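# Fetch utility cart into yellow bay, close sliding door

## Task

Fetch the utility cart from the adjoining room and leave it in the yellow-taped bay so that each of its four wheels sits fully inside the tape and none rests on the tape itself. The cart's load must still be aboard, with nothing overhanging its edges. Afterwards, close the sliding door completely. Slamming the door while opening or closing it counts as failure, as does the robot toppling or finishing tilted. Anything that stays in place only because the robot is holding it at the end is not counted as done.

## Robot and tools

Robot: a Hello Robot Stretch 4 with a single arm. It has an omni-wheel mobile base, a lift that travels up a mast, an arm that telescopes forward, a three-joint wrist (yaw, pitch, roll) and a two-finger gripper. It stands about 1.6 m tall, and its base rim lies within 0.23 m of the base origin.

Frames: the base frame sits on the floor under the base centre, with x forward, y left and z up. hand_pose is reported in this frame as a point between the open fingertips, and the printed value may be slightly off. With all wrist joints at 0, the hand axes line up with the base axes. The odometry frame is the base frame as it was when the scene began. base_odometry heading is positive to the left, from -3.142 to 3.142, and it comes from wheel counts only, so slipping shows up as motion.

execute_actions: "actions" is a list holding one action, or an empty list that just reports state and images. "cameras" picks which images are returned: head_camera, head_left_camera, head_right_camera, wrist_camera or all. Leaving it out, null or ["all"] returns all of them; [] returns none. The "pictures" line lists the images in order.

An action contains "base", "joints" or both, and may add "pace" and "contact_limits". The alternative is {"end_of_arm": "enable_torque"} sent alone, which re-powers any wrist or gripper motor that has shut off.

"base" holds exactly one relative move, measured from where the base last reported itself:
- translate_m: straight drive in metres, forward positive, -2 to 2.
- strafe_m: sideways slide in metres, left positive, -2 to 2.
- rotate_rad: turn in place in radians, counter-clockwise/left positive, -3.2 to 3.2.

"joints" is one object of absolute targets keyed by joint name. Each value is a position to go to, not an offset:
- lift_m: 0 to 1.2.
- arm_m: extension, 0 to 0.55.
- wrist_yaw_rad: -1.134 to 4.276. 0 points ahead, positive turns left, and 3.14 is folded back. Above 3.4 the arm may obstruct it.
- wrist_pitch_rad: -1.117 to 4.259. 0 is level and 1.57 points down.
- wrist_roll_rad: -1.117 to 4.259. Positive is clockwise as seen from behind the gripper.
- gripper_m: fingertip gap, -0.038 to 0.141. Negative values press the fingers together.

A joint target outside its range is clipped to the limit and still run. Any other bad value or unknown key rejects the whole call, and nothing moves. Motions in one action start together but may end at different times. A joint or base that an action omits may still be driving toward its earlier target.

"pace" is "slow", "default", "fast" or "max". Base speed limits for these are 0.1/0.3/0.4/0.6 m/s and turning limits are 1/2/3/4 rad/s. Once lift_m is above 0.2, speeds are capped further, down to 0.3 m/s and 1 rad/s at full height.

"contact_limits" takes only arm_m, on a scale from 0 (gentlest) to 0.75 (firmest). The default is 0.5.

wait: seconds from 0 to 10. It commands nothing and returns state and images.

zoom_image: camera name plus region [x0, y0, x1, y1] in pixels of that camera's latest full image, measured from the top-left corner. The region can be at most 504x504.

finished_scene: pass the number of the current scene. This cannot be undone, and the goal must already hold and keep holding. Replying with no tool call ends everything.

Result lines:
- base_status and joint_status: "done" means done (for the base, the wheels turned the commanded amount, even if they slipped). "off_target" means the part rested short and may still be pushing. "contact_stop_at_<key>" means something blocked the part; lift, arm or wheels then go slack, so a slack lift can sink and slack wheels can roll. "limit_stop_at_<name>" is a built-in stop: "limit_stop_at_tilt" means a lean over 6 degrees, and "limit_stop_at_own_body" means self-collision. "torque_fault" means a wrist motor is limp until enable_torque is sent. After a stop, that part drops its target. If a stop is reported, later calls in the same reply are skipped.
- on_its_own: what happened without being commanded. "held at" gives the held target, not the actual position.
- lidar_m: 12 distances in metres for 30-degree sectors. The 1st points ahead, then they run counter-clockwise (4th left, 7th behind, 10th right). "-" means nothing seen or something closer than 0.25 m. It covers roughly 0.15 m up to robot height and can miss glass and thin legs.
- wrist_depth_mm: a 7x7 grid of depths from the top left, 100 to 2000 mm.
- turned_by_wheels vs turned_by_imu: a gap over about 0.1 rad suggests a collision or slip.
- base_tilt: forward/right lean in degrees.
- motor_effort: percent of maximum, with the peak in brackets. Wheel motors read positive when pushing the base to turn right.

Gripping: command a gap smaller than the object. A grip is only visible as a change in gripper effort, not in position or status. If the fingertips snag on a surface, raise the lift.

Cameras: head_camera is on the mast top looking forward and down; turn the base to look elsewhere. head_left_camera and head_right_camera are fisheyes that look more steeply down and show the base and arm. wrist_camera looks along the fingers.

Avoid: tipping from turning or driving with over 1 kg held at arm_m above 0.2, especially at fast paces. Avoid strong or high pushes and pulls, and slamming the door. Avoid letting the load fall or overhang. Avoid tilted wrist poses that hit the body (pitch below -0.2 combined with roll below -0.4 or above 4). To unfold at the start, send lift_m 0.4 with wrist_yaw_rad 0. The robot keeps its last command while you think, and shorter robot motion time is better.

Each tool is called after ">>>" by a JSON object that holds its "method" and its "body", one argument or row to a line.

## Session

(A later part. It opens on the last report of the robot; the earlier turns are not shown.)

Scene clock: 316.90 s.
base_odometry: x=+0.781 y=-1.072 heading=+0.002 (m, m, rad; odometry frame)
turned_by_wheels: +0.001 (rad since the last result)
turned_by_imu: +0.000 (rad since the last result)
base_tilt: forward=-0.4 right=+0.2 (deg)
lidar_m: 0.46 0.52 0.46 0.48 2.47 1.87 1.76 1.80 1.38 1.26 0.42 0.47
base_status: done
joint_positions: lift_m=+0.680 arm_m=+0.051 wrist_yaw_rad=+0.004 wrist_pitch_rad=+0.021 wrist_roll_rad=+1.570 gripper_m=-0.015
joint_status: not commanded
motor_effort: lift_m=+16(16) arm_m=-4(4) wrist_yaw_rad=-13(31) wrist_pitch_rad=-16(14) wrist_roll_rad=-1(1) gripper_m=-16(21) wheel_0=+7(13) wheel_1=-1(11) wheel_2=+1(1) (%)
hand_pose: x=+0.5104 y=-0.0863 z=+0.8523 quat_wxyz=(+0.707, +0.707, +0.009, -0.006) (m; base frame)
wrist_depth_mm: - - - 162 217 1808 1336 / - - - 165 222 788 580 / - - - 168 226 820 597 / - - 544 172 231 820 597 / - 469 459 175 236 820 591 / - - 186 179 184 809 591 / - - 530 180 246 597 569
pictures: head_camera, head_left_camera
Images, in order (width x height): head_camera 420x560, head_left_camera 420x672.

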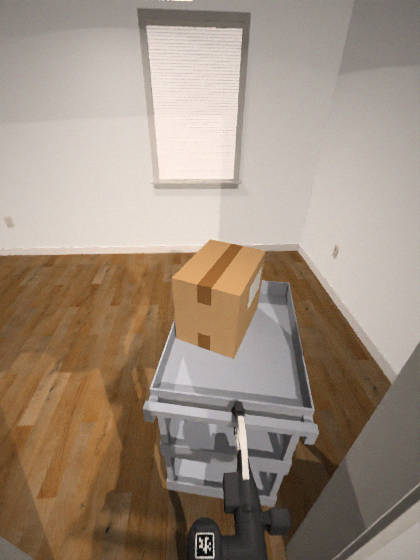

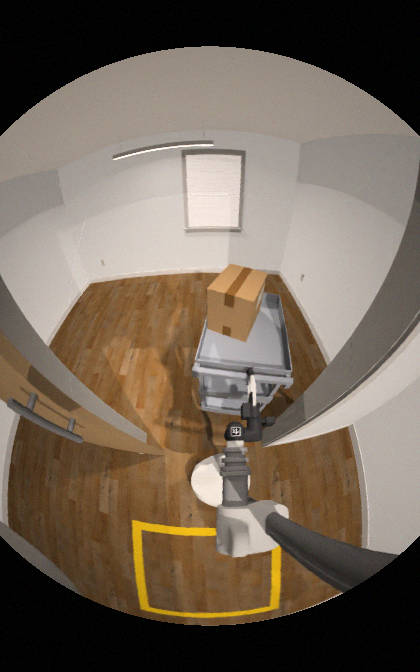

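>>> {"method": "execute_actions", "body": {
  "actions": [
    {"base":{"strafe_m":0.11},"pace":"slow"}
  ],
  "cameras": []
}}

>>> {"method": "execute_actions", "body": {
  "actions": [
    {"base":{"translate_m":-0.3},"pace":"slow"}
  ],
  "cameras": ["head_camera","head_left_camera","head_right_camera"]
}}

Scene clock: 329.37 s.
base_odometry: x=+0.781 y=-0.963 heading=+0.001 (m, m, rad; odometry frame)
turned_by_wheels: +0.000 (rad since the last result)
turned_by_imu: -0.003 (rad since the last result)
base_tilt: forward=-0.3 right=+0.2 (deg)
lidar_m: 0.46 0.55 0.35 0.38 2.36 1.88 1.75 1.82 1.50 1.23 0.51 0.47
base_status: done
joint_positions: lift_m=+0.680 arm_m=+0.051 wrist_yaw_rad=-0.007 wrist_pitch_rad=+0.021 wrist_roll_rad=+1.570 gripper_m=-0.014
joint_status: not commanded
on_its_own: wrist_yaw_rad is at rest, and its effort (+18) is outside its rest range (-13 to +13)
motor_effort: lift_m=+16(16) arm_m=-4(4) wrist_yaw_rad=+18(21) wrist_pitch_rad=-15(15) wrist_roll_rad=-1(1) gripper_m=-14(20) wheel_0=-6(13) wheel_1=+2(7) wheel_2=-2(2) (%)
hand_pose: x=+0.5095 y=-0.0895 z=+0.8523 quat_wxyz=(+0.707, +0.707, +0.005, -0.010) (m; base frame)
wrist_depth_mm: - - - 145 199 715 580 / - - - 151 207 778 603 / - - 597 156 215 768 603 / - - 459 163 224 820 597 / - - 477 170 233 820 591 / - - 186 177 184 1808 591 / - - - 181 254 1618 539
pictures: none
No camera images: the call's "cameras" was empty. Leave "cameras" out to get every camera's image.

Scene clock: 333.67 s.
base_odometry: x=+0.481 y=-0.963 heading=+0.001 (m, m, rad; odometry frame)
turned_by_wheels: +0.000 (rad since the last result)
turned_by_imu: +0.001 (rad since the last result)
base_tilt: forward=-0.4 right=+0.3 (deg)
lidar_m: 0.50 0.55 0.55 1.70 2.22 1.57 1.46 1.49 1.51 1.41 0.81 0.46
base_status: done
joint_positions: lift_m=+0.680 arm_m=+0.051 wrist_yaw_rad=+0.005 wrist_pitch_rad=+0.021 wrist_roll_rad=+1.570 gripper_m=-0.014
joint_status: not commanded
on_its_own: wrist_yaw_rad is at rest, and its effort (-15) is outside its rest range (-13 to +13)
motor_effort: lift_m=+16(16) arm_m=-4(4) wrist_yaw_rad=-15(22) wrist_pitch_rad=-16(16) wrist_roll_rad=-1(1) gripper_m=-17(22) wheel_0=+1(8) wheel_1=-3(4) wheel_2=+4(12) (%)
hand_pose: x=+0.5105 y=-0.0861 z=+0.8523 quat_wxyz=(+0.707, +0.707, +0.009, -0.006) (m; base frame)
wrist_depth_mm: - - - 135 188 640 597 / - - - 142 198 732 603 / - - 530 149 208 768 597 / - 466 449 158 220 820 597 / - - 496 167 231 788 597 / - - 186 177 185 1983 580 / - - - 182 262 1576 521
pictures: head_camera, head_left_camera, head_right_camera
Images, in order (width x height): head_camera 420x560, head_left_camera 420x672, head_right_camera 420x672.

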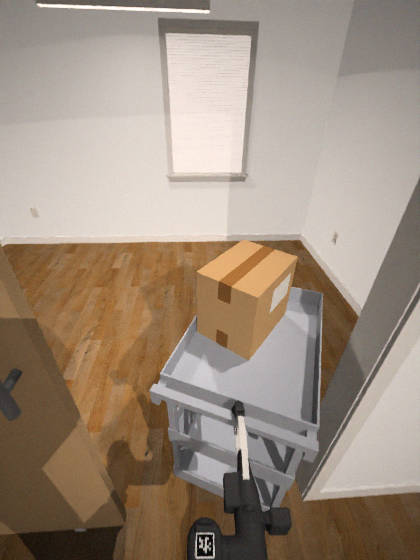

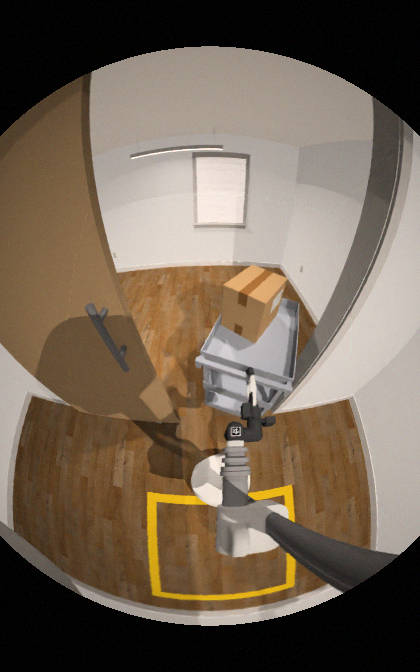

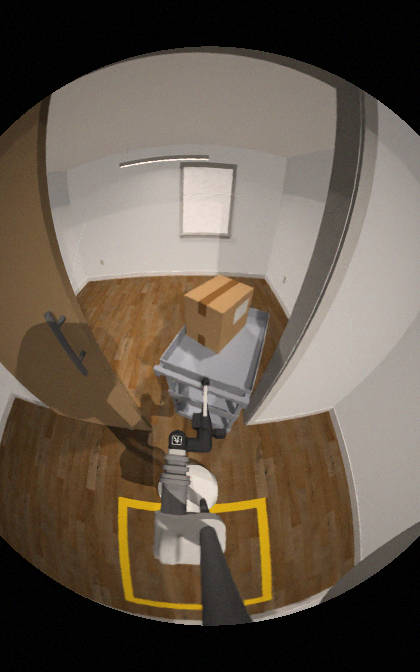

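>>> {"method": "execute_actions", "body": {
  "actions": [
    {"base":{"strafe_m":0.05},"pace":"slow"}
  ],
  "cameras": []
}}

>>> {"method": "execute_actions", "body": {
  "actions": [
    {"base":{"translate_m":-0.2},"pace":"slow"}
  ],
  "cameras": ["head_camera","head_left_camera","head_right_camera"]
}}

Scene clock: 351.77 s.
base_odometry: x=+0.481 y=-0.913 heading=+0.001 (m, m, rad; odometry frame)
turned_by_wheels: +0.000 (rad since the last result)
turned_by_imu: -0.002 (rad since the last result)
base_tilt: forward=-0.4 right=+0.2 (deg)
lidar_m: 0.48 0.50 0.61 1.70 2.22 1.57 1.46 1.51 1.56 1.47 0.80 0.44
base_status: done
joint_positions: lift_m=+0.680 arm_m=+0.051 wrist_yaw_rad=-0.006 wrist_pitch_rad=+0.021 wrist_roll_rad=+1.570 gripper_m=-0.014
joint_status: not commanded
on_its_own: wrist_yaw_rad is at rest, and its effort (+16) is outside its rest range (-13 to +13)
motor_effort: lift_m=+16(16) arm_m=-4(4) wrist_yaw_rad=+16(27) wrist_pitch_rad=-14(13) wrist_roll_rad=-1(1) gripper_m=-17(22) wheel_0=-4(12) wheel_1=+2(8) wheel_2=-3(2) (%)
hand_pose: x=+0.5095 y=-0.0892 z=+0.8523 quat_wxyz=(+0.707, +0.707, +0.005, -0.009) (m; base frame)
wrist_depth_mm: - - - 129 181 185 597 / - - 627 136 191 723 597 / - - 496 144 203 768 597 / - 477 449 153 216 778 597 / - - 512 163 230 768 591 / - - 186 175 185 1983 564 / - - - 180 265 1618 521
pictures: none
No camera images: the call's "cameras" was empty. Leave "cameras" out to get every camera's image.

Scene clock: 355.07 s.
base_odometry: x=+0.281 y=-0.913 heading=+0.001 (m, m, rad; odometry frame)
turned_by_wheels: +0.000 (rad since the last result)
turned_by_imu: +0.001 (rad since the last result)
base_tilt: forward=-0.5 right=+0.2 (deg)
lidar_m: 0.50 0.57 0.88 2.23 1.94 1.35 1.27 1.30 1.58 1.47 1.10 0.44
base_status: done
joint_positions: lift_m=+0.680 arm_m=+0.051 wrist_yaw_rad=+0.006 wrist_pitch_rad=+0.021 wrist_roll_rad=+1.570 gripper_m=-0.014
joint_status: not commanded
on_its_own: wrist_yaw_rad is at rest, and its effort (-19) is outside its rest range (-13 to +13)
motor_effort: lift_m=+16(16) arm_m=-4(4) wrist_yaw_rad=-19(21) wrist_pitch_rad=-15(16) wrist_roll_rad=+0(0) gripper_m=-20(23) wheel_0=+2(7) wheel_1=-3(1) wheel_2=+6(11) (%)
hand_pose: x=+0.5106 y=-0.0857 z=+0.8523 quat_wxyz=(+0.707, +0.707, +0.009, -0.005) (m; base frame)
wrist_depth_mm: - - - 128 181 185 603 / - - 627 136 191 723 603 / - - 496 144 203 778 597 / - 477 445 153 216 778 597 / - - 512 163 231 768 591 / - - 186 175 185 1983 564 / - - - 181 266 1576 521
pictures: head_camera, head_left_camera, head_right_camera
Images, in order (width x height): head_camera 420x560, head_left_camera 420x672, head_right_camera 420x672.

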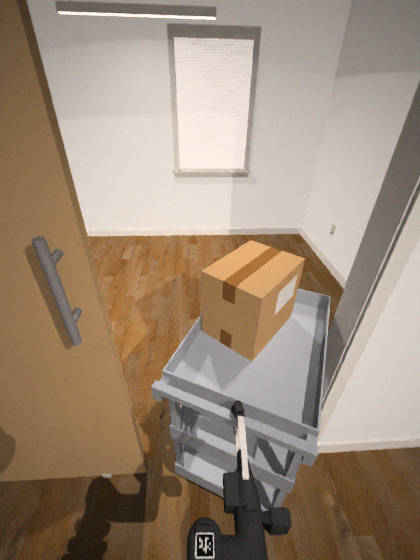

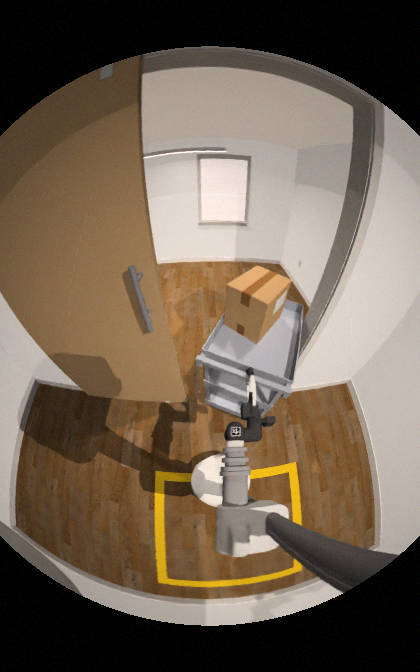

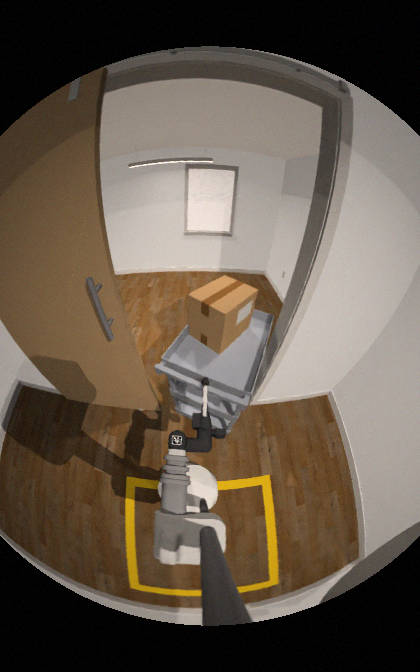

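>>> {"method": "execute_actions", "body": {
  "actions": [
    {"joints":{"wrist_yaw_rad":0.2},"pace":"slow"}
  ],
  "cameras": ["head_camera","head_left_camera"]
}}

Scene clock: 365.03 s.
base_odometry: x=+0.281 y=-0.913 heading=+0.001 (m, m, rad; odometry frame)
turned_by_wheels: +0.000 (rad since the last result)
turned_by_imu: -0.001 (rad since the last result)
base_tilt: forward=-0.4 right=+0.2 (deg)
lidar_m: 0.48 0.59 0.90 2.23 1.93 1.34 1.27 1.31 1.57 1.46 1.10 0.41
base_status: not commanded
joint_positions: lift_m=+0.680 arm_m=+0.051 wrist_yaw_rad=+0.203 wrist_pitch_rad=+0.021 wrist_roll_rad=+1.570 gripper_m=-0.014
joint_status: all done
motor_effort: lift_m=+16(16) arm_m=-4(4) wrist_yaw_rad=-11(48) wrist_pitch_rad=-15(14) wrist_roll_rad=-1(0) gripper_m=-17(18) wheel_0=+4(8) wheel_1=-2(3) wheel_2=+0(6) (%)
hand_pose: x=+0.5218 y=-0.0275 z=+0.8524 quat_wxyz=(+0.704, +0.702, +0.079, +0.064) (m; base frame)
wrist_depth_mm: - - 484 - 142 142 585 / - 436 424 - 156 155 597 / - 436 421 106 169 176 597 / - - 512 116 193 640 597 / - - - 135 219 1808 554 / - - 186 157 184 1983 517 / - - - 167 298 156 1336
pictures: head_camera, head_left_camera
Images, in order (width x height): head_camera 420x560, head_left_camera 420x672.

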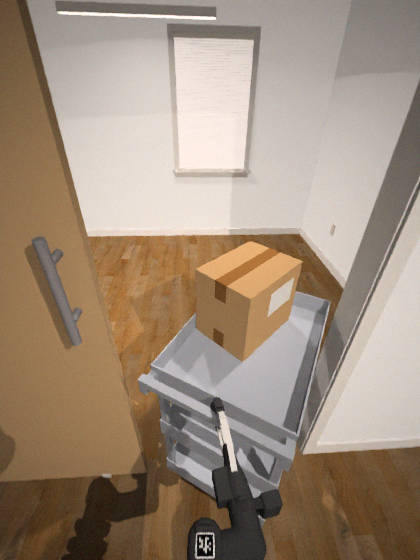

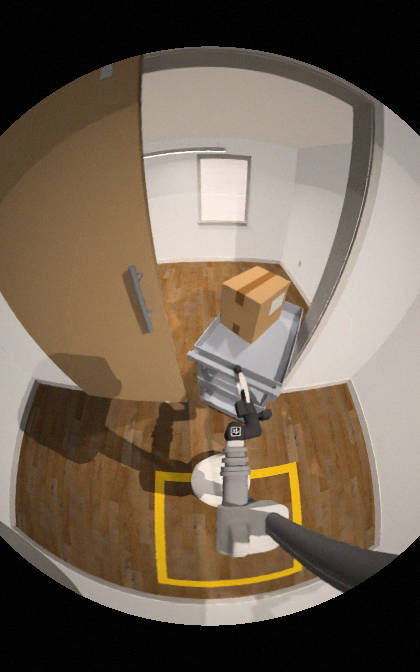

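>>> {"method": "execute_actions", "body": {
  "actions": [
    {"joints":{"wrist_yaw_rad":0.0},"base":{"rotate_rad":-0.15},"pace":"slow"}
  ],
  "cameras": ["head_camera","head_left_camera","head_right_camera"]
}}

Scene clock: 380.57 s.
base_odometry: x=+0.281 y=-0.913 heading=-0.148 (m, m, rad; odometry frame)
turned_by_wheels: -0.149 (rad since the last result)
turned_by_imu: -0.150 (rad since the last result)
base_tilt: forward=-0.4 right=+0.2 (deg)
lidar_m: 0.45 0.51 0.80 1.65 2.23 1.44 1.27 1.28 1.54 1.48 1.34 0.46
base_status: done
joint_positions: lift_m=+0.680 arm_m=+0.050 wrist_yaw_rad=+0.001 wrist_pitch_rad=+0.021 wrist_roll_rad=+1.570 gripper_m=-0.015
joint_status: all done
motor_effort: lift_m=+16(16) arm_m=-1(4) wrist_yaw_rad=-6(70) wrist_pitch_rad=-16(17) wrist_roll_rad=+0(1) gripper_m=-12(19) wheel_0=+4(19) wheel_1=+3(10) wheel_2=+2(15) (%)
hand_pose: x=+0.5097 y=-0.0870 z=+0.8523 quat_wxyz=(+0.707, +0.707, +0.008, -0.007) (m; base frame)
wrist_depth_mm: 574 569 564 153 208 216 404 / - - - 156 213 676 569 / - - - 159 217 778 597 / - - 569 163 222 809 597 / - 480 455 167 228 820 591 / - - 462 170 185 778 591 / - - 508 172 238 621 574
pictures: head_camera, head_left_camera, head_right_camera
Images, in order (width x height): head_camera 420x560, head_left_camera 420x672, head_right_camera 420x672.

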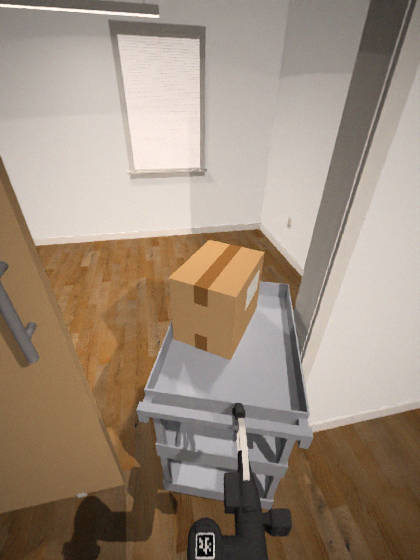

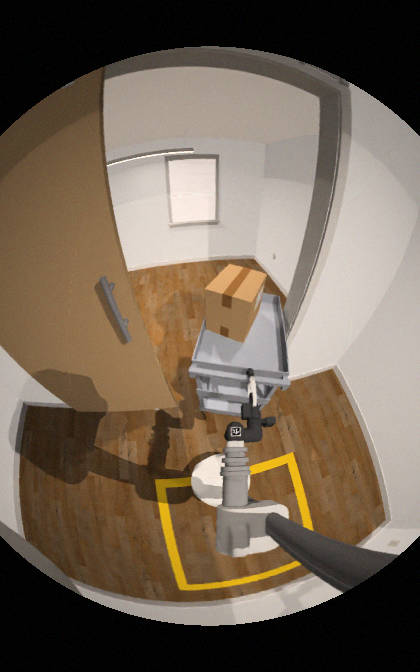

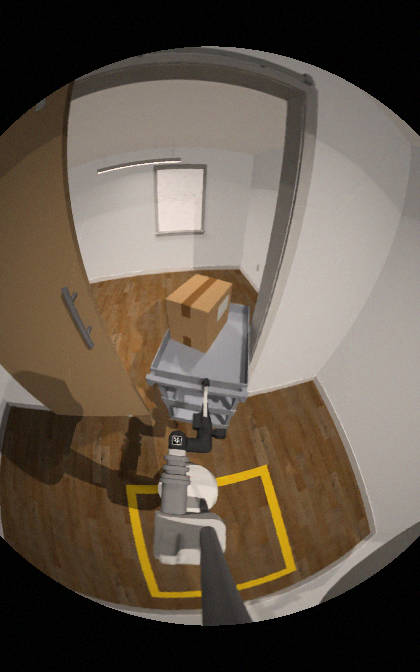

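Now nearly aligned with the robot, with visible clearance. Pull along the axis.

>>> {"method": "execute_actions", "body": {
  "actions": [
    {"base":{"translate_m":-0.25},"pace":"slow"}
  ],
  "cameras": ["head_camera","head_left_camera","head_right_camera"]
}}

Scene clock: 389.57 s.
base_odometry: x=+0.034 y=-0.876 heading=-0.149 (m, m, rad; odometry frame)
turned_by_wheels: -0.001 (rad since the last result)
turned_by_imu: -0.002 (rad since the last result)
base_tilt: forward=-0.5 right=+0.3 (deg)
lidar_m: 0.44 0.50 1.11 2.17 1.90 1.16 1.02 1.03 1.26 1.53 1.53 0.48
base_status: done
joint_positions: lift_m=+0.680 arm_m=+0.050 wrist_yaw_rad=-0.002 wrist_pitch_rad=+0.021 wrist_roll_rad=+1.570 gripper_m=-0.015
joint_status: not commanded
motor_effort: lift_m=+16(16) arm_m=-1(1) wrist_yaw_rad=+5(17) wrist_pitch_rad=-16(17) wrist_roll_rad=+0(0) gripper_m=-14(16) wheel_0=-5(7) wheel_1=-4(4) wheel_2=+2(12) (%)
hand_pose: x=+0.5093 y=-0.0881 z=+0.8522 quat_wxyz=(+0.707, +0.707, +0.007, -0.008) (m; base frame)
wrist_depth_mm: 842 842 842 159 216 221 525 / 842 831 820 161 220 798 597 / - - - 163 222 798 597 / - - 609 166 225 820 597 / - 508 452 168 229 820 591 / - 480 452 171 186 788 591 / - - 492 172 236 627 585
pictures: head_camera, head_left_camera, head_right_camera
Images, in order (width x height): head_camera 420x560, head_left_camera 420x672, head_right_camera 420x672.

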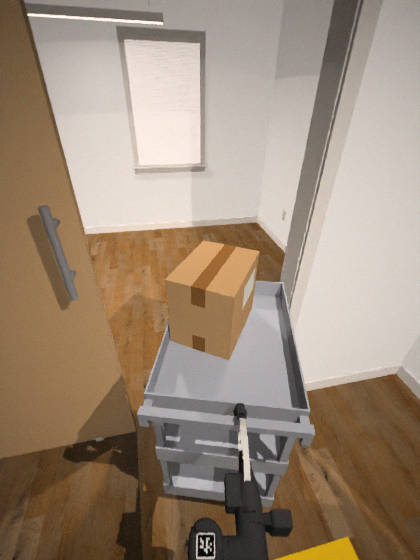

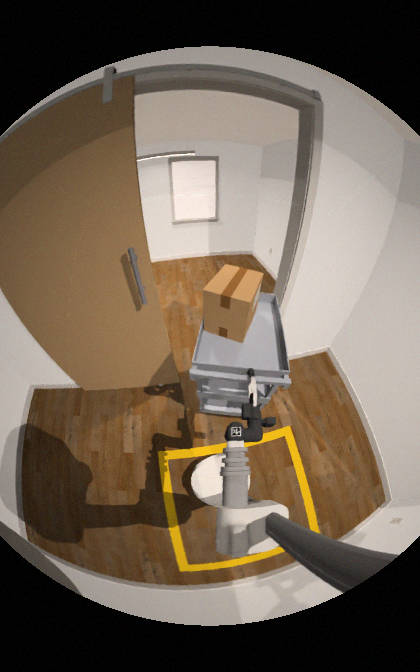

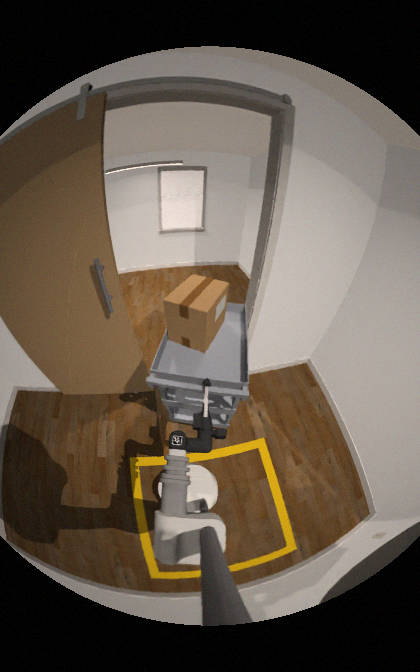

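>>> {"method": "execute_actions", "body": {
  "actions": [
    {"base":{"translate_m":-0.45},"pace":"slow"}
  ],
  "cameras": ["head_camera","head_left_camera","head_right_camera"]
}}

Scene clock: 399.07 s.
base_odometry: x=-0.411 y=-0.810 heading=-0.149 (m, m, rad; odometry frame)
turned_by_wheels: -0.001 (rad since the last result)
turned_by_imu: -0.003 (rad since the last result)
base_tilt: forward=-0.3 right=+0.3 (deg)
lidar_m: 0.44 0.47 1.62 2.10 1.09 0.68 0.58 0.58 0.70 1.33 1.63 0.48
base_status: done
joint_positions: lift_m=+0.680 arm_m=+0.050 wrist_yaw_rad=-0.002 wrist_pitch_rad=+0.021 wrist_roll_rad=+1.570 gripper_m=-0.015
joint_status: not commanded
motor_effort: lift_m=+16(16) arm_m=-1(1) wrist_yaw_rad=+3(5) wrist_pitch_rad=-19(16) wrist_roll_rad=+0(0) gripper_m=-13(16) wheel_0=-5(7) wheel_1=-4(5) wheel_2=+2(8) (%)
hand_pose: x=+0.5094 y=-0.0879 z=+0.8522 quat_wxyz=(+0.707, +0.707, +0.007, -0.008) (m; base frame)
wrist_depth_mm: 1366 1366 1366 167 225 229 230 / 1336 1308 1308 167 226 1308 1205 / - - - 168 228 809 603 / - - 676 170 229 820 591 / - - 480 171 231 820 591 / - 466 445 172 186 820 591 / - - 477 159 233 676 585
pictures: head_camera, head_left_camera, head_right_camera
Images, in order (width x height): head_camera 420x560, head_left_camera 420x672, head_right_camera 420x672.

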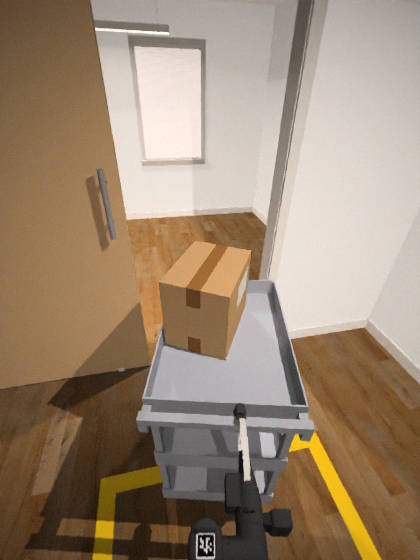

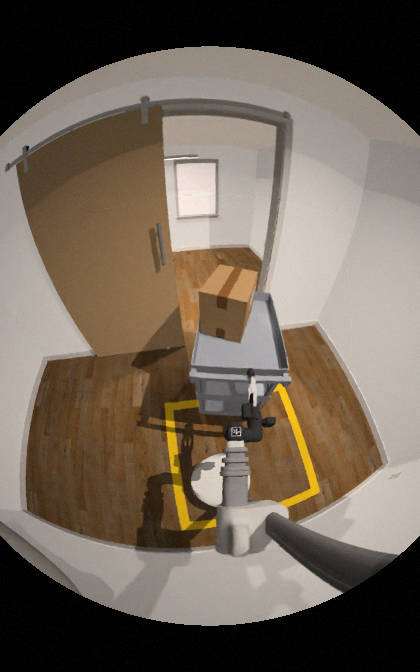

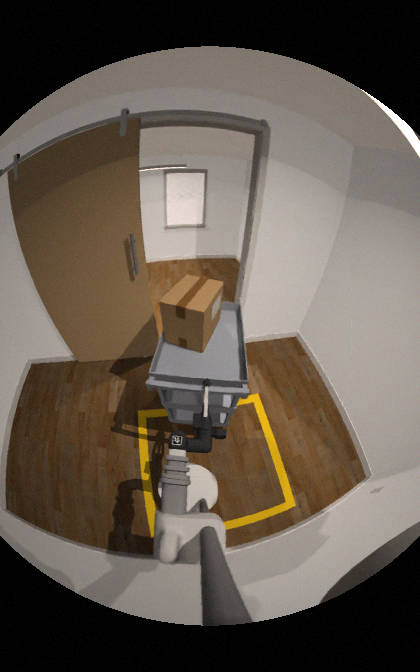

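>>> {"method": "execute_actions", "body": {
  "actions": [
    {"base":{"strafe_m":0.3},"pace":"slow"}
  ],
  "cameras": []
}}

>>> {"method": "execute_actions", "body": {
  "actions": [
    {"base":{"rotate_rad":-0.3},"pace":"slow"}
  ],
  "cameras": []
}}

>>> {"method": "execute_actions", "body": {
  "actions": [
    {"base":{"translate_m":-0.2},"pace":"slow"}
  ],
  "cameras": []
}}

>>> {"method": "execute_actions", "body": {
  "actions": [
    {"base":{"strafe_m":0.3},"pace":"slow"}
  ],
  "cameras": []
}}

>>> {"method": "execute_actions", "body": {
  "actions": [
    {"base":{"rotate_rad":-0.3},"pace":"slow"}
  ],
  "cameras": ["head_camera","head_left_camera","head_right_camera"]
}}

Scene clock: 427.90 s.
base_odometry: x=-0.366 y=-0.513 heading=-0.150 (m, m, rad; odometry frame)
turned_by_wheels: -0.001 (rad since the last result)
turned_by_imu: -0.007 (rad since the last result)
base_tilt: forward=-0.4 right=+0.3 (deg)
lidar_m: 0.49 1.29 1.55 1.80 1.22 0.75 0.64 0.65 0.80 1.47 1.93 0.42
base_status: done
joint_positions: lift_m=+0.680 arm_m=+0.050 wrist_yaw_rad=-0.006 wrist_pitch_rad=+0.021 wrist_roll_rad=+1.570 gripper_m=-0.015
joint_status: not commanded
on_its_own: wrist_yaw_rad is at rest, and its effort (+16) is outside its rest range (-13 to +13)
motor_effort: lift_m=+16(16) arm_m=-1(1) wrist_yaw_rad=+16(26) wrist_pitch_rad=-13(14) wrist_roll_rad=+0(0) gripper_m=-13(14) wheel_0=-6(10) wheel_1=+1(2) wheel_2=-4(4) (%)
hand_pose: x=+0.5090 y=-0.0893 z=+0.8523 quat_wxyz=(+0.707, +0.707, +0.005, -0.010) (m; base frame)
wrist_depth_mm: 1308 1336 1308 109 162 165 603 / - - 559 118 175 177 597 / - - 466 127 187 723 603 / - 477 449 137 202 768 597 / - - 525 148 220 715 597 / 1042 1025 591 163 185 1042 549 / 1008 991 991 152 266 976 517
pictures: none
No camera images: the call's "cameras" was empty. Leave "cameras" out to get every camera's image.

Scene clock: 429.27 s.
base_odometry: x=-0.366 y=-0.513 heading=-0.449 (m, m, rad; odometry frame)
turned_by_wheels: -0.299 (rad since the last result)
turned_by_imu: -0.300 (rad since the last result)
base_tilt: forward=-0.5 right=+0.2 (deg)
lidar_m: 0.45 0.47 1.34 1.86 1.79 0.92 0.68 0.65 0.70 0.96 1.91 0.49
base_status: done
joint_positions: lift_m=+0.680 arm_m=+0.050 wrist_yaw_rad=+0.004 wrist_pitch_rad=+0.021 wrist_roll_rad=+1.570 gripper_m=-0.015
joint_status: not commanded
on_its_own: wrist_yaw_rad is at rest, and its effort (-14) is outside its rest range (-13 to +13)
motor_effort: lift_m=+16(16) arm_m=-1(1) wrist_yaw_rad=-14(43) wrist_pitch_rad=-15(16) wrist_roll_rad=+0(1) gripper_m=-14(14) wheel_0=+4(12) wheel_1=+3(7) wheel_2=+1(14) (%)
hand_pose: x=+0.5099 y=-0.0862 z=+0.8523 quat_wxyz=(+0.707, +0.707, +0.009, -0.006) (m; base frame)
wrist_depth_mm: 1863 1863 1808 171 230 236 236 / 1661 1661 1661 171 231 1618 1336 / 1499 1499 1464 172 231 809 591 / - - 1397 172 232 820 597 / - - 508 171 231 809 591 / - 459 439 172 188 820 591 / - 473 466 162 232 707 591
pictures: none
No camera images: the call's "cameras" was empty. Leave "cameras" out to get every camera's image.

Scene clock: 432.57 s.
base_odometry: x=-0.546 y=-0.426 heading=-0.450 (m, m, rad; odometry frame)
turned_by_wheels: -0.001 (rad since the last result)
turned_by_imu: -0.001 (rad since the last result)
base_tilt: forward=-0.4 right=+0.2 (deg)
lidar_m: 0.45 0.48 1.53 1.76 1.70 0.67 0.49 0.47 0.50 0.70 2.01 0.48
base_status: done
joint_positions: lift_m=+0.680 arm_m=+0.050 wrist_yaw_rad=-0.003 wrist_pitch_rad=+0.021 wrist_roll_rad=+1.570 gripper_m=-0.015
joint_status: not commanded
motor_effort: lift_m=+16(16) arm_m=-1(1) wrist_yaw_rad=+7(21) wrist_pitch_rad=-15(17) wrist_roll_rad=+0(1) gripper_m=-13(14) wheel_0=-6(6) wheel_1=-4(9) wheel_2=+2(12) (%)
hand_pose: x=+0.5092 y=-0.0884 z=+0.8523 quat_wxyz=(+0.707, +0.707, +0.006, -0.009) (m; base frame)
wrist_depth_mm: 1983 - - 167 226 230 230 / 1921 1921 1983 168 227 1863 1229 / 1708 1756 1708 169 228 809 597 / 1756 1708 691 170 230 831 591 / - - 480 171 231 820 591 / - 466 445 172 186 809 591 / - - 477 160 233 676 591
pictures: none
No camera images: the call's "cameras" was empty. Leave "cameras" out to get every camera's image.

Scene clock: 436.70 s.
base_odometry: x=-0.416 y=-0.156 heading=-0.450 (m, m, rad; odometry frame)
turned_by_wheels: +0.000 (rad since the last result)
turned_by_imu: -0.004 (rad since the last result)
base_tilt: forward=-0.4 right=+0.2 (deg)
lidar_m: 0.50 1.30 1.37 1.50 1.44 0.87 0.65 0.61 0.66 0.91 2.26 0.41
base_status: done
joint_positions: lift_m=+0.680 arm_m=+0.050 wrist_yaw_rad=-0.006 wrist_pitch_rad=+0.021 wrist_roll_rad=+1.570 gripper_m=-0.015
joint_status: not commanded
on_its_own: wrist_yaw_rad is at rest, and its effort (+16) is outside its rest range (-13 to +13)
motor_effort: lift_m=+16(16) arm_m=-1(1) wrist_yaw_rad=+16(28) wrist_pitch_rad=-14(16) wrist_roll_rad=+0(0) gripper_m=-11(10) wheel_0=-4(11) wheel_1=+1(6) wheel_2=-2(2) (%)
hand_pose: x=+0.5089 y=-0.0893 z=+0.8523 quat_wxyz=(+0.707, +0.707, +0.005, -0.010) (m; base frame)
wrist_depth_mm: 1921 1921 1921 110 163 166 603 / 1708 1708 569 119 175 177 597 / 1756 1661 473 127 188 723 597 / - 477 449 138 203 768 597 / - - 525 150 220 723 597 / 1182 - 580 163 185 1618 549 / 1078 1060 1060 152 265 1060 517
pictures: none
No camera images: the call's "cameras" was empty. Leave "cameras" out to get every camera's image.

Scene clock: 438.07 s.
base_odometry: x=-0.416 y=-0.156 heading=-0.750 (m, m, rad; odometry frame)
turned_by_wheels: -0.299 (rad since the last result)
turned_by_imu: -0.300 (rad since the last result)
base_tilt: forward=-0.4 right=+0.3 (deg)
lidar_m: 0.44 0.47 1.29 1.58 1.45 1.33 0.74 0.62 0.62 0.73 1.21 0.49
base_status: done
joint_positions: lift_m=+0.680 arm_m=+0.050 wrist_yaw_rad=+0.003 wrist_pitch_rad=+0.021 wrist_roll_rad=+1.570 gripper_m=-0.015
joint_status: not commanded
motor_effort: lift_m=+16(16) arm_m=-1(1) wrist_yaw_rad=-12(43) wrist_pitch_rad=-15(15) wrist_roll_rad=+0(0) gripper_m=-10(15) wheel_0=+4(11) wheel_1=+3(12) wheel_2=+2(13) (%)
hand_pose: x=+0.5098 y=-0.0864 z=+0.8523 quat_wxyz=(+0.707, +0.707, +0.009, -0.006) (m; base frame)
wrist_depth_mm: - - 1983 172 231 237 236 / - - - 172 231 1921 1336 / - - - 172 231 809 585 / 1983 1921 1863 172 232 831 597 / 1756 1708 508 172 231 831 591 / - 455 439 172 189 820 591 / - 469 462 162 231 715 591
pictures: head_camera, head_left_camera, head_right_camera
Images, in order (width x height): head_camera 420x560, head_left_camera 420x672, head_right_camera 420x672.

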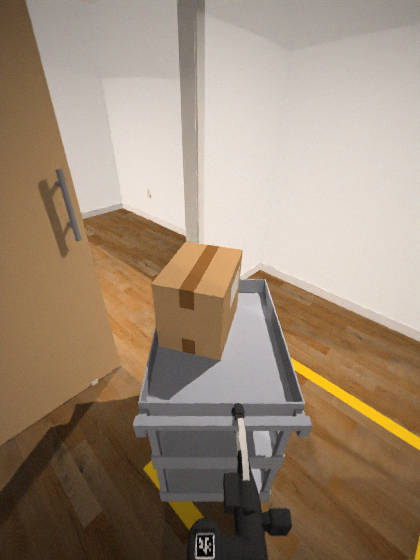

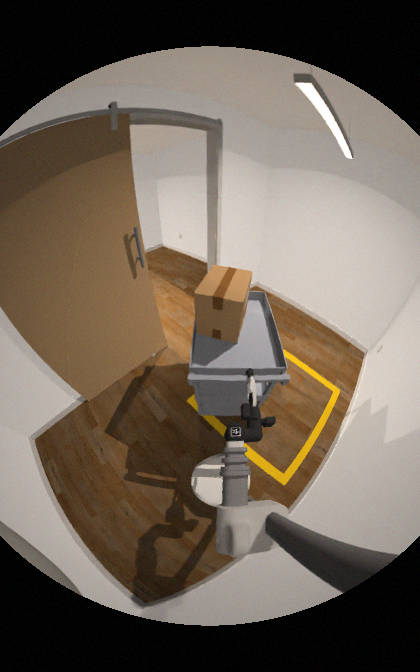

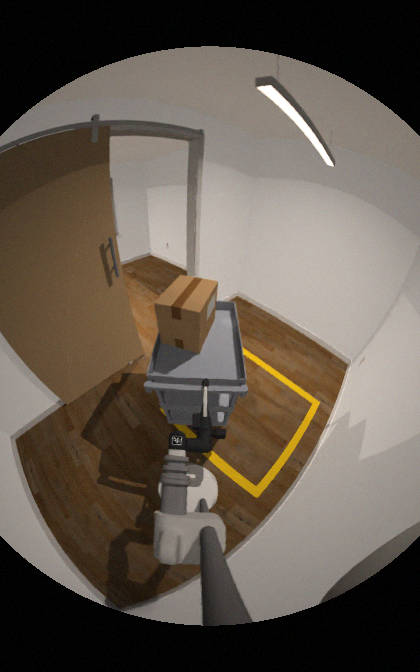

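>>> {"method": "execute_actions", "body": {
  "actions": [
    {"base":{"translate_m":-0.3},"pace":"slow"}
  ],
  "cameras": []
}}

>>> {"method": "execute_actions", "body": {
  "actions": [
    {"base":{"strafe_m":0.3},"pace":"slow"}
  ],
  "cameras": []
}}

>>> {"method": "execute_actions", "body": {
  "actions": [
    {"base":{"rotate_rad":-0.3},"pace":"slow"}
  ],
  "cameras": []
}}

>>> {"method": "execute_actions", "body": {
  "actions": [
    {"base":{"translate_m":-0.3},"pace":"slow"}
  ],
  "cameras": []
}}

>>> {"method": "execute_actions", "body": {
  "actions": [
    {"base":{"strafe_m":0.3},"pace":"slow"}
  ],
  "cameras": []
}}

>>> {"method": "execute_actions", "body": {
  "actions": [
    {"base":{"rotate_rad":-0.3},"pace":"slow"}
  ],
  "cameras": ["head_camera","head_left_camera","head_right_camera"]
}}

Scene clock: 455.87 s.
base_odometry: x=-0.635 y=+0.048 heading=-0.750 (m, m, rad; odometry frame)
turned_by_wheels: -0.001 (rad since the last result)
turned_by_imu: -0.003 (rad since the last result)
base_tilt: forward=-0.5 right=+0.2 (deg)
lidar_m: 0.45 0.50 1.52 1.44 1.23 0.91 0.50 0.41 0.41 0.48 0.81 0.47
base_status: done
joint_positions: lift_m=+0.680 arm_m=+0.050 wrist_yaw_rad=-0.004 wrist_pitch_rad=+0.021 wrist_roll_rad=+1.570 gripper_m=-0.015
joint_status: not commanded
motor_effort: lift_m=+16(16) arm_m=+0(1) wrist_yaw_rad=+9(21) wrist_pitch_rad=-15(16) wrist_roll_rad=-1(1) gripper_m=-14(13) wheel_0=-5(6) wheel_1=-3(6) wheel_2=+2(12) (%)
hand_pose: x=+0.5091 y=-0.0886 z=+0.8522 quat_wxyz=(+0.707, +0.707, +0.006, -0.009) (m; base frame)
wrist_depth_mm: - - - 158 214 219 715 / - - - 160 218 788 574 / - - - 163 222 820 597 / - - 597 166 226 820 597 / - 500 452 168 229 831 591 / - 484 455 171 185 809 591 / - - 496 160 237 615 580
pictures: none
No camera images: the call's "cameras" was empty. Leave "cameras" out to get every camera's image.

Scene clock: 460.00 s.
base_odometry: x=-0.431 y=+0.267 heading=-0.751 (m, m, rad; odometry frame)
turned_by_wheels: -0.001 (rad since the last result)
turned_by_imu: -0.006 (rad since the last result)
base_tilt: forward=-0.5 right=+0.2 (deg)
lidar_m: 0.49 1.30 1.29 1.20 1.03 1.03 0.75 0.63 0.63 0.73 1.21 0.40
base_status: done
joint_positions: lift_m=+0.680 arm_m=+0.050 wrist_yaw_rad=-0.007 wrist_pitch_rad=+0.021 wrist_roll_rad=+1.570 gripper_m=-0.015
joint_status: not commanded
on_its_own: wrist_yaw_rad is at rest, and its effort (+17) is outside its rest range (-13 to +13)
motor_effort: lift_m=+16(16) arm_m=-1(1) wrist_yaw_rad=+17(29) wrist_pitch_rad=-15(16) wrist_roll_rad=+0(0) gripper_m=-12(12) wheel_0=-6(10) wheel_1=+2(6) wheel_2=-3(4) (%)
hand_pose: x=+0.5089 y=-0.0894 z=+0.8522 quat_wxyz=(+0.707, +0.707, +0.005, -0.010) (m; base frame)
wrist_depth_mm: - - 615 103 155 154 597 / - - 512 107 165 169 597 / - 455 442 117 181 187 597 / 1983 500 466 130 198 723 597 / - - 559 143 219 699 591 / - - - 160 185 1983 544 / 1255 1229 1182 151 274 1229 1205
pictures: none
No camera images: the call's "cameras" was empty. Leave "cameras" out to get every camera's image.

Scene clock: 461.37 s.
base_odometry: x=-0.431 y=+0.268 heading=-1.050 (m, m, rad; odometry frame)
turned_by_wheels: -0.299 (rad since the last result)
turned_by_imu: -0.300 (rad since the last result)
base_tilt: forward=-0.5 right=+0.1 (deg)
lidar_m: 0.44 0.48 1.30 1.39 1.09 1.03 0.97 0.69 0.63 0.65 0.85 0.47
base_status: done
joint_positions: lift_m=+0.680 arm_m=+0.050 wrist_yaw_rad=+0.003 wrist_pitch_rad=+0.021 wrist_roll_rad=+1.570 gripper_m=-0.015
joint_status: not commanded
motor_effort: lift_m=+16(16) arm_m=-1(1) wrist_yaw_rad=-12(44) wrist_pitch_rad=-14(14) wrist_roll_rad=-1(1) gripper_m=-13(17) wheel_0=+4(12) wheel_1=+4(7) wheel_2=+2(12) (%)
hand_pose: x=+0.5097 y=-0.0865 z=+0.8522 quat_wxyz=(+0.707, +0.707, +0.009, -0.006) (m; base frame)
wrist_depth_mm: - - - 163 220 226 225 / - - - 164 222 1863 634 / - - - 166 225 798 597 / - - 647 167 228 820 591 / - - 466 170 229 820 591 / - 473 452 171 187 831 591 / - - 484 162 235 691 591
pictures: none
No camera images: the call's "cameras" was empty. Leave "cameras" out to get every camera's image.

Scene clock: 465.67 s.
base_odometry: x=-0.580 y=+0.528 heading=-1.051 (m, m, rad; odometry frame)
turned_by_wheels: -0.001 (rad since the last result)
turned_by_imu: -0.002 (rad since the last result)
base_tilt: forward=-0.4 right=+0.2 (deg)
lidar_m: 0.47 0.52 1.45 1.18 0.80 0.76 0.79 0.53 0.50 0.51 0.66 0.45
base_status: done
joint_positions: lift_m=+0.680 arm_m=+0.050 wrist_yaw_rad=-0.005 wrist_pitch_rad=+0.021 wrist_roll_rad=+1.570 gripper_m=-0.015
joint_status: not commanded
motor_effort: lift_m=+16(16) arm_m=-1(0) wrist_yaw_rad=+12(20) wrist_pitch_rad=-15(17) wrist_roll_rad=+0(0) gripper_m=-12(14) wheel_0=-5(8) wheel_1=-5(7) wheel_2=+2(12) (%)
hand_pose: x=+0.5090 y=-0.0888 z=+0.8522 quat_wxyz=(+0.707, +0.707, +0.006, -0.009) (m; base frame)
wrist_depth_mm: - - - 146 200 203 517 / - - - 150 207 759 591 / - - 715 155 213 768 597 / - - 521 160 220 820 591 / - 466 452 165 227 809 591 / - - 477 170 185 759 591 / 1983 - 535 159 243 621 564
pictures: none
No camera images: the call's "cameras" was empty. Leave "cameras" out to get every camera's image.

Scene clock: 469.80 s.
base_odometry: x=-0.319 y=+0.677 heading=-1.051 (m, m, rad; odometry frame)
turned_by_wheels: +0.000 (rad since the last result)
turned_by_imu: -0.004 (rad since the last result)
base_tilt: forward=-0.4 right=+0.2 (deg)
lidar_m: 0.50 1.23 1.20 0.97 0.65 0.61 0.65 0.82 0.77 0.79 1.04 0.39
base_status: done
joint_positions: lift_m=+0.680 arm_m=+0.050 wrist_yaw_rad=-0.007 wrist_pitch_rad=+0.021 wrist_roll_rad=+1.570 gripper_m=-0.015
joint_status: not commanded
on_its_own: wrist_yaw_rad is at rest, and its effort (+19) is outside its rest range (-13 to +13)
motor_effort: lift_m=+16(16) arm_m=-1(1) wrist_yaw_rad=+19(30) wrist_pitch_rad=-17(16) wrist_roll_rad=+0(0) gripper_m=-12(14) wheel_0=-4(11) wheel_1=+0(9) wheel_2=-2(2) (%)
hand_pose: x=+0.5088 y=-0.0895 z=+0.8522 quat_wxyz=(+0.707, +0.707, +0.005, -0.010) (m; base frame)
wrist_depth_mm: - - 512 - 139 139 569 / - 469 449 - 153 152 597 / - 430 418 105 169 172 597 / - - 500 112 189 647 591 / - - - 131 215 1756 569 / 1983 - - 153 185 1983 525 / 1464 1430 1397 163 296 1397 1336
pictures: none
No camera images: the call's "cameras" was empty. Leave "cameras" out to get every camera's image.

Scene clock: 471.17 s.
base_odometry: x=-0.319 y=+0.677 heading=-1.350 (m, m, rad; odometry frame)
turned_by_wheels: -0.299 (rad since the last result)
turned_by_imu: -0.300 (rad since the last result)
base_tilt: forward=-0.4 right=+0.2 (deg)
lidar_m: 0.47 0.51 1.21 1.21 0.78 0.65 0.62 0.72 0.77 0.77 0.85 0.47
base_status: done
joint_positions: lift_m=+0.680 arm_m=+0.050 wrist_yaw_rad=+0.004 wrist_pitch_rad=+0.021 wrist_roll_rad=+1.570 gripper_m=-0.015
joint_status: not commanded
motor_effort: lift_m=+16(16) arm_m=+0(1) wrist_yaw_rad=-13(48) wrist_pitch_rad=-19(16) wrist_roll_rad=+0(1) gripper_m=-10(14) wheel_0=+5(13) wheel_1=+3(7) wheel_2=+3(11) (%)
hand_pose: x=+0.5098 y=-0.0862 z=+0.8523 quat_wxyz=(+0.707, +0.707, +0.009, -0.006) (m; base frame)
wrist_depth_mm: - - - 146 202 224 854 / - - - 151 207 741 585 / - - - 155 213 768 597 / - - 525 160 220 831 597 / - 466 452 164 226 820 597 / - - 473 170 188 759 591 / - - 530 161 241 647 564
pictures: head_camera, head_left_camera, head_right_camera
Images, in order (width x height): head_camera 420x560, head_left_camera 420x672, head_right_camera 420x672.

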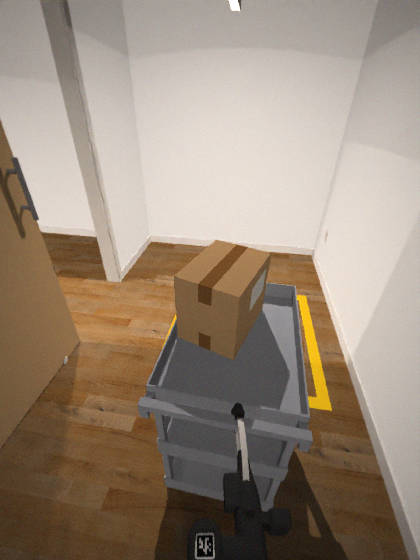

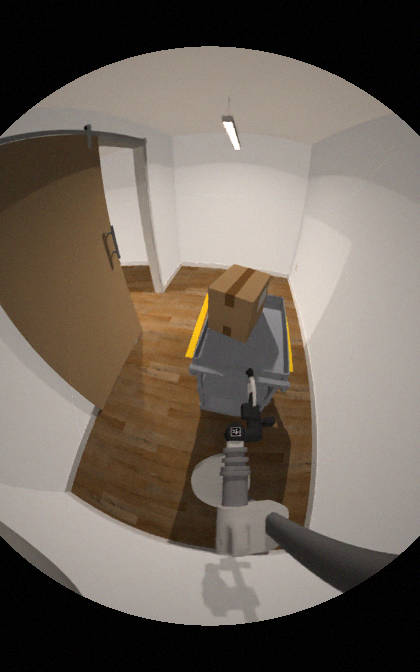

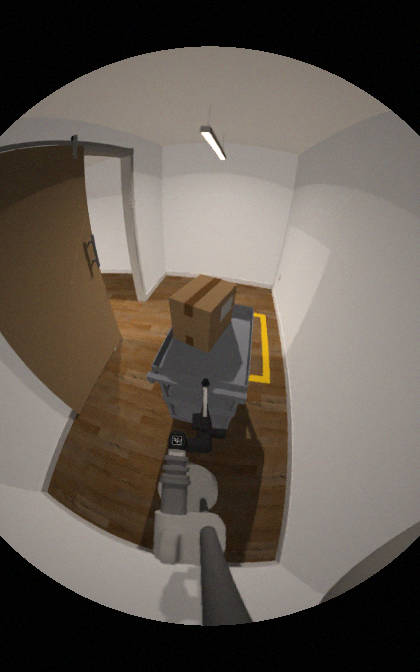

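>>> {"method": "execute_actions", "body": {
  "actions": [
    {"base":{"rotate_rad":-0.12},"pace":"slow"}
  ],
  "cameras": []
}}

>>> {"method": "execute_actions", "body": {
  "actions": [
    {"base":{"translate_m":0.45},"pace":"slow"}
  ],
  "cameras": ["head_camera","head_left_camera","head_right_camera"]
}}

Scene clock: 486.23 s.
base_odometry: x=-0.319 y=+0.677 heading=-1.470 (m, m, rad; odometry frame)
turned_by_wheels: -0.120 (rad since the last result)
turned_by_imu: -0.121 (rad since the last result)
base_tilt: forward=-0.4 right=+0.2 (deg)
lidar_m: 0.43 0.46 1.20 1.21 0.86 0.65 0.63 0.68 0.79 0.76 0.81 0.49
base_status: done
joint_positions: lift_m=+0.680 arm_m=+0.050 wrist_yaw_rad=-0.004 wrist_pitch_rad=+0.021 wrist_roll_rad=+1.570 gripper_m=-0.015
joint_status: not commanded
motor_effort: lift_m=+16(16) arm_m=+0(0) wrist_yaw_rad=+9(46) wrist_pitch_rad=-15(18) wrist_roll_rad=+0(0) gripper_m=-12(14) wheel_0=-1(13) wheel_1=+4(6) wheel_2=-2(10) (%)
hand_pose: x=+0.5091 y=-0.0885 z=+0.8523 quat_wxyz=(+0.707, +0.707, +0.006, -0.009) (m; base frame)
wrist_depth_mm: 1661 1661 1661 175 235 240 239 / - - - 174 234 1863 1308 / - - - 174 234 831 580 / - - - 173 233 820 597 / - - 521 172 232 820 591 / - 452 439 172 187 820 591 / - 466 459 162 230 699 585
pictures: none
No camera images: the call's "cameras" was empty. Leave "cameras" out to get every camera's image.

Scene clock: 492.00 s.
base_odometry: x=-0.274 y=+0.229 heading=-1.470 (m, m, rad; odometry frame)
turned_by_wheels: +0.000 (rad since the last result)
turned_by_imu: -0.006 (rad since the last result)
base_tilt: forward=-0.4 right=+0.3 (deg)
lidar_m: 0.36 0.34 1.18 1.14 1.27 1.13 1.09 1.09 0.81 0.78 0.82 0.50
base_status: done
joint_positions: lift_m=+0.680 arm_m=+0.050 wrist_yaw_rad=-0.004 wrist_pitch_rad=+0.021 wrist_roll_rad=+1.570 gripper_m=-0.015
joint_status: not commanded
motor_effort: lift_m=+16(16) arm_m=+0(0) wrist_yaw_rad=+10(19) wrist_pitch_rad=-15(14) wrist_roll_rad=+0(0) gripper_m=-7(11) wheel_0=+1(6) wheel_1=+3(3) wheel_2=-6(13) (%)
hand_pose: x=+0.5090 y=-0.0887 z=+0.8523 quat_wxyz=(+0.707, +0.707, +0.006, -0.009) (m; base frame)
wrist_depth_mm: 1708 1708 1708 258 1464 1661 1366 / - - - 297 306 315 314 / - - - 283 283 1863 1308 / - - - 201 262 - 544 / - - - 184 245 831 597 / - - - 172 186 820 585 / - 421 397 163 213 213 591
pictures: head_camera, head_left_camera, head_right_camera
Images, in order (width x height): head_camera 420x560, head_left_camera 420x672, head_right_camera 420x672.

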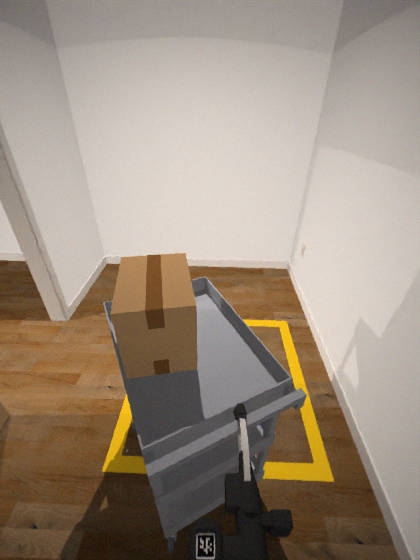

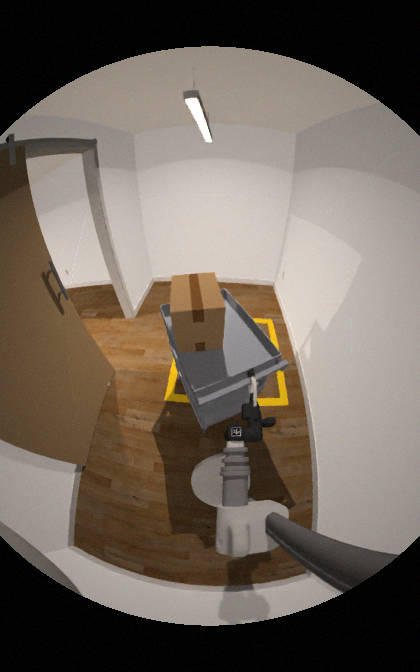

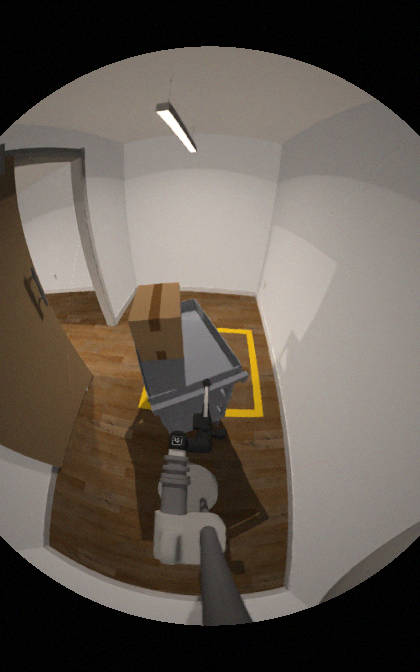

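>>> {"method": "execute_actions", "body": {
  "actions": [
    {"base":{"translate_m":-0.4},"pace":"slow"}
  ],
  "cameras": ["head_camera","head_left_camera"]
}}

Scene clock: 506.17 s.
base_odometry: x=-0.315 y=+0.627 heading=-1.470 (m, m, rad; odometry frame)
turned_by_wheels: +0.000 (rad since the last result)
turned_by_imu: +0.001 (rad since the last result)
base_tilt: forward=-0.4 right=+0.2 (deg)
lidar_m: 0.43 0.46 1.19 1.19 0.94 0.72 0.68 0.71 0.80 0.77 0.82 0.49
base_status: done
joint_positions: lift_m=+0.680 arm_m=+0.050 wrist_yaw_rad=+0.005 wrist_pitch_rad=+0.021 wrist_roll_rad=+1.570 gripper_m=-0.015
joint_status: not commanded
on_its_own: wrist_yaw_rad is at rest, and its effort (-15) is outside its rest range (-13 to +13)
motor_effort: lift_m=+16(16) arm_m=-1(1) wrist_yaw_rad=-15(29) wrist_pitch_rad=-16(17) wrist_roll_rad=+0(0) gripper_m=-16(15) wheel_0=+0(5) wheel_1=-2(7) wheel_2=+6(12) (%)
hand_pose: x=+0.5098 y=-0.0861 z=+0.8522 quat_wxyz=(+0.707, +0.707, +0.009, -0.006) (m; base frame)
wrist_depth_mm: 1756 1756 1756 176 236 244 244 / - - - 175 235 1863 1336 / - - - 174 235 798 585 / - - - 174 233 831 597 / - - 504 173 232 820 591 / - 455 442 172 187 820 591 / - 469 462 160 230 715 580
pictures: head_camera, head_left_camera
Images, in order (width x height): head_camera 420x560, head_left_camera 420x672.

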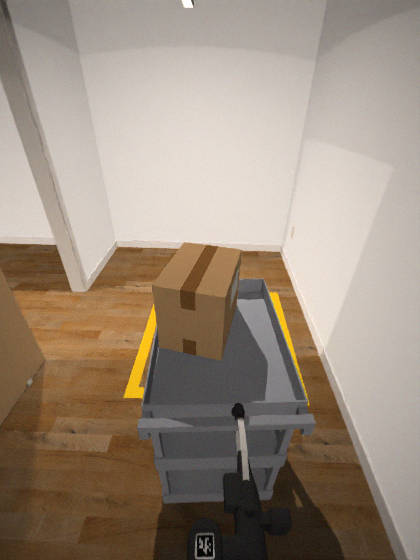

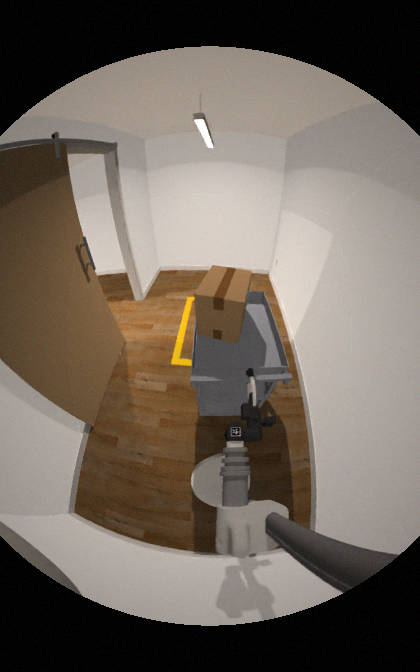

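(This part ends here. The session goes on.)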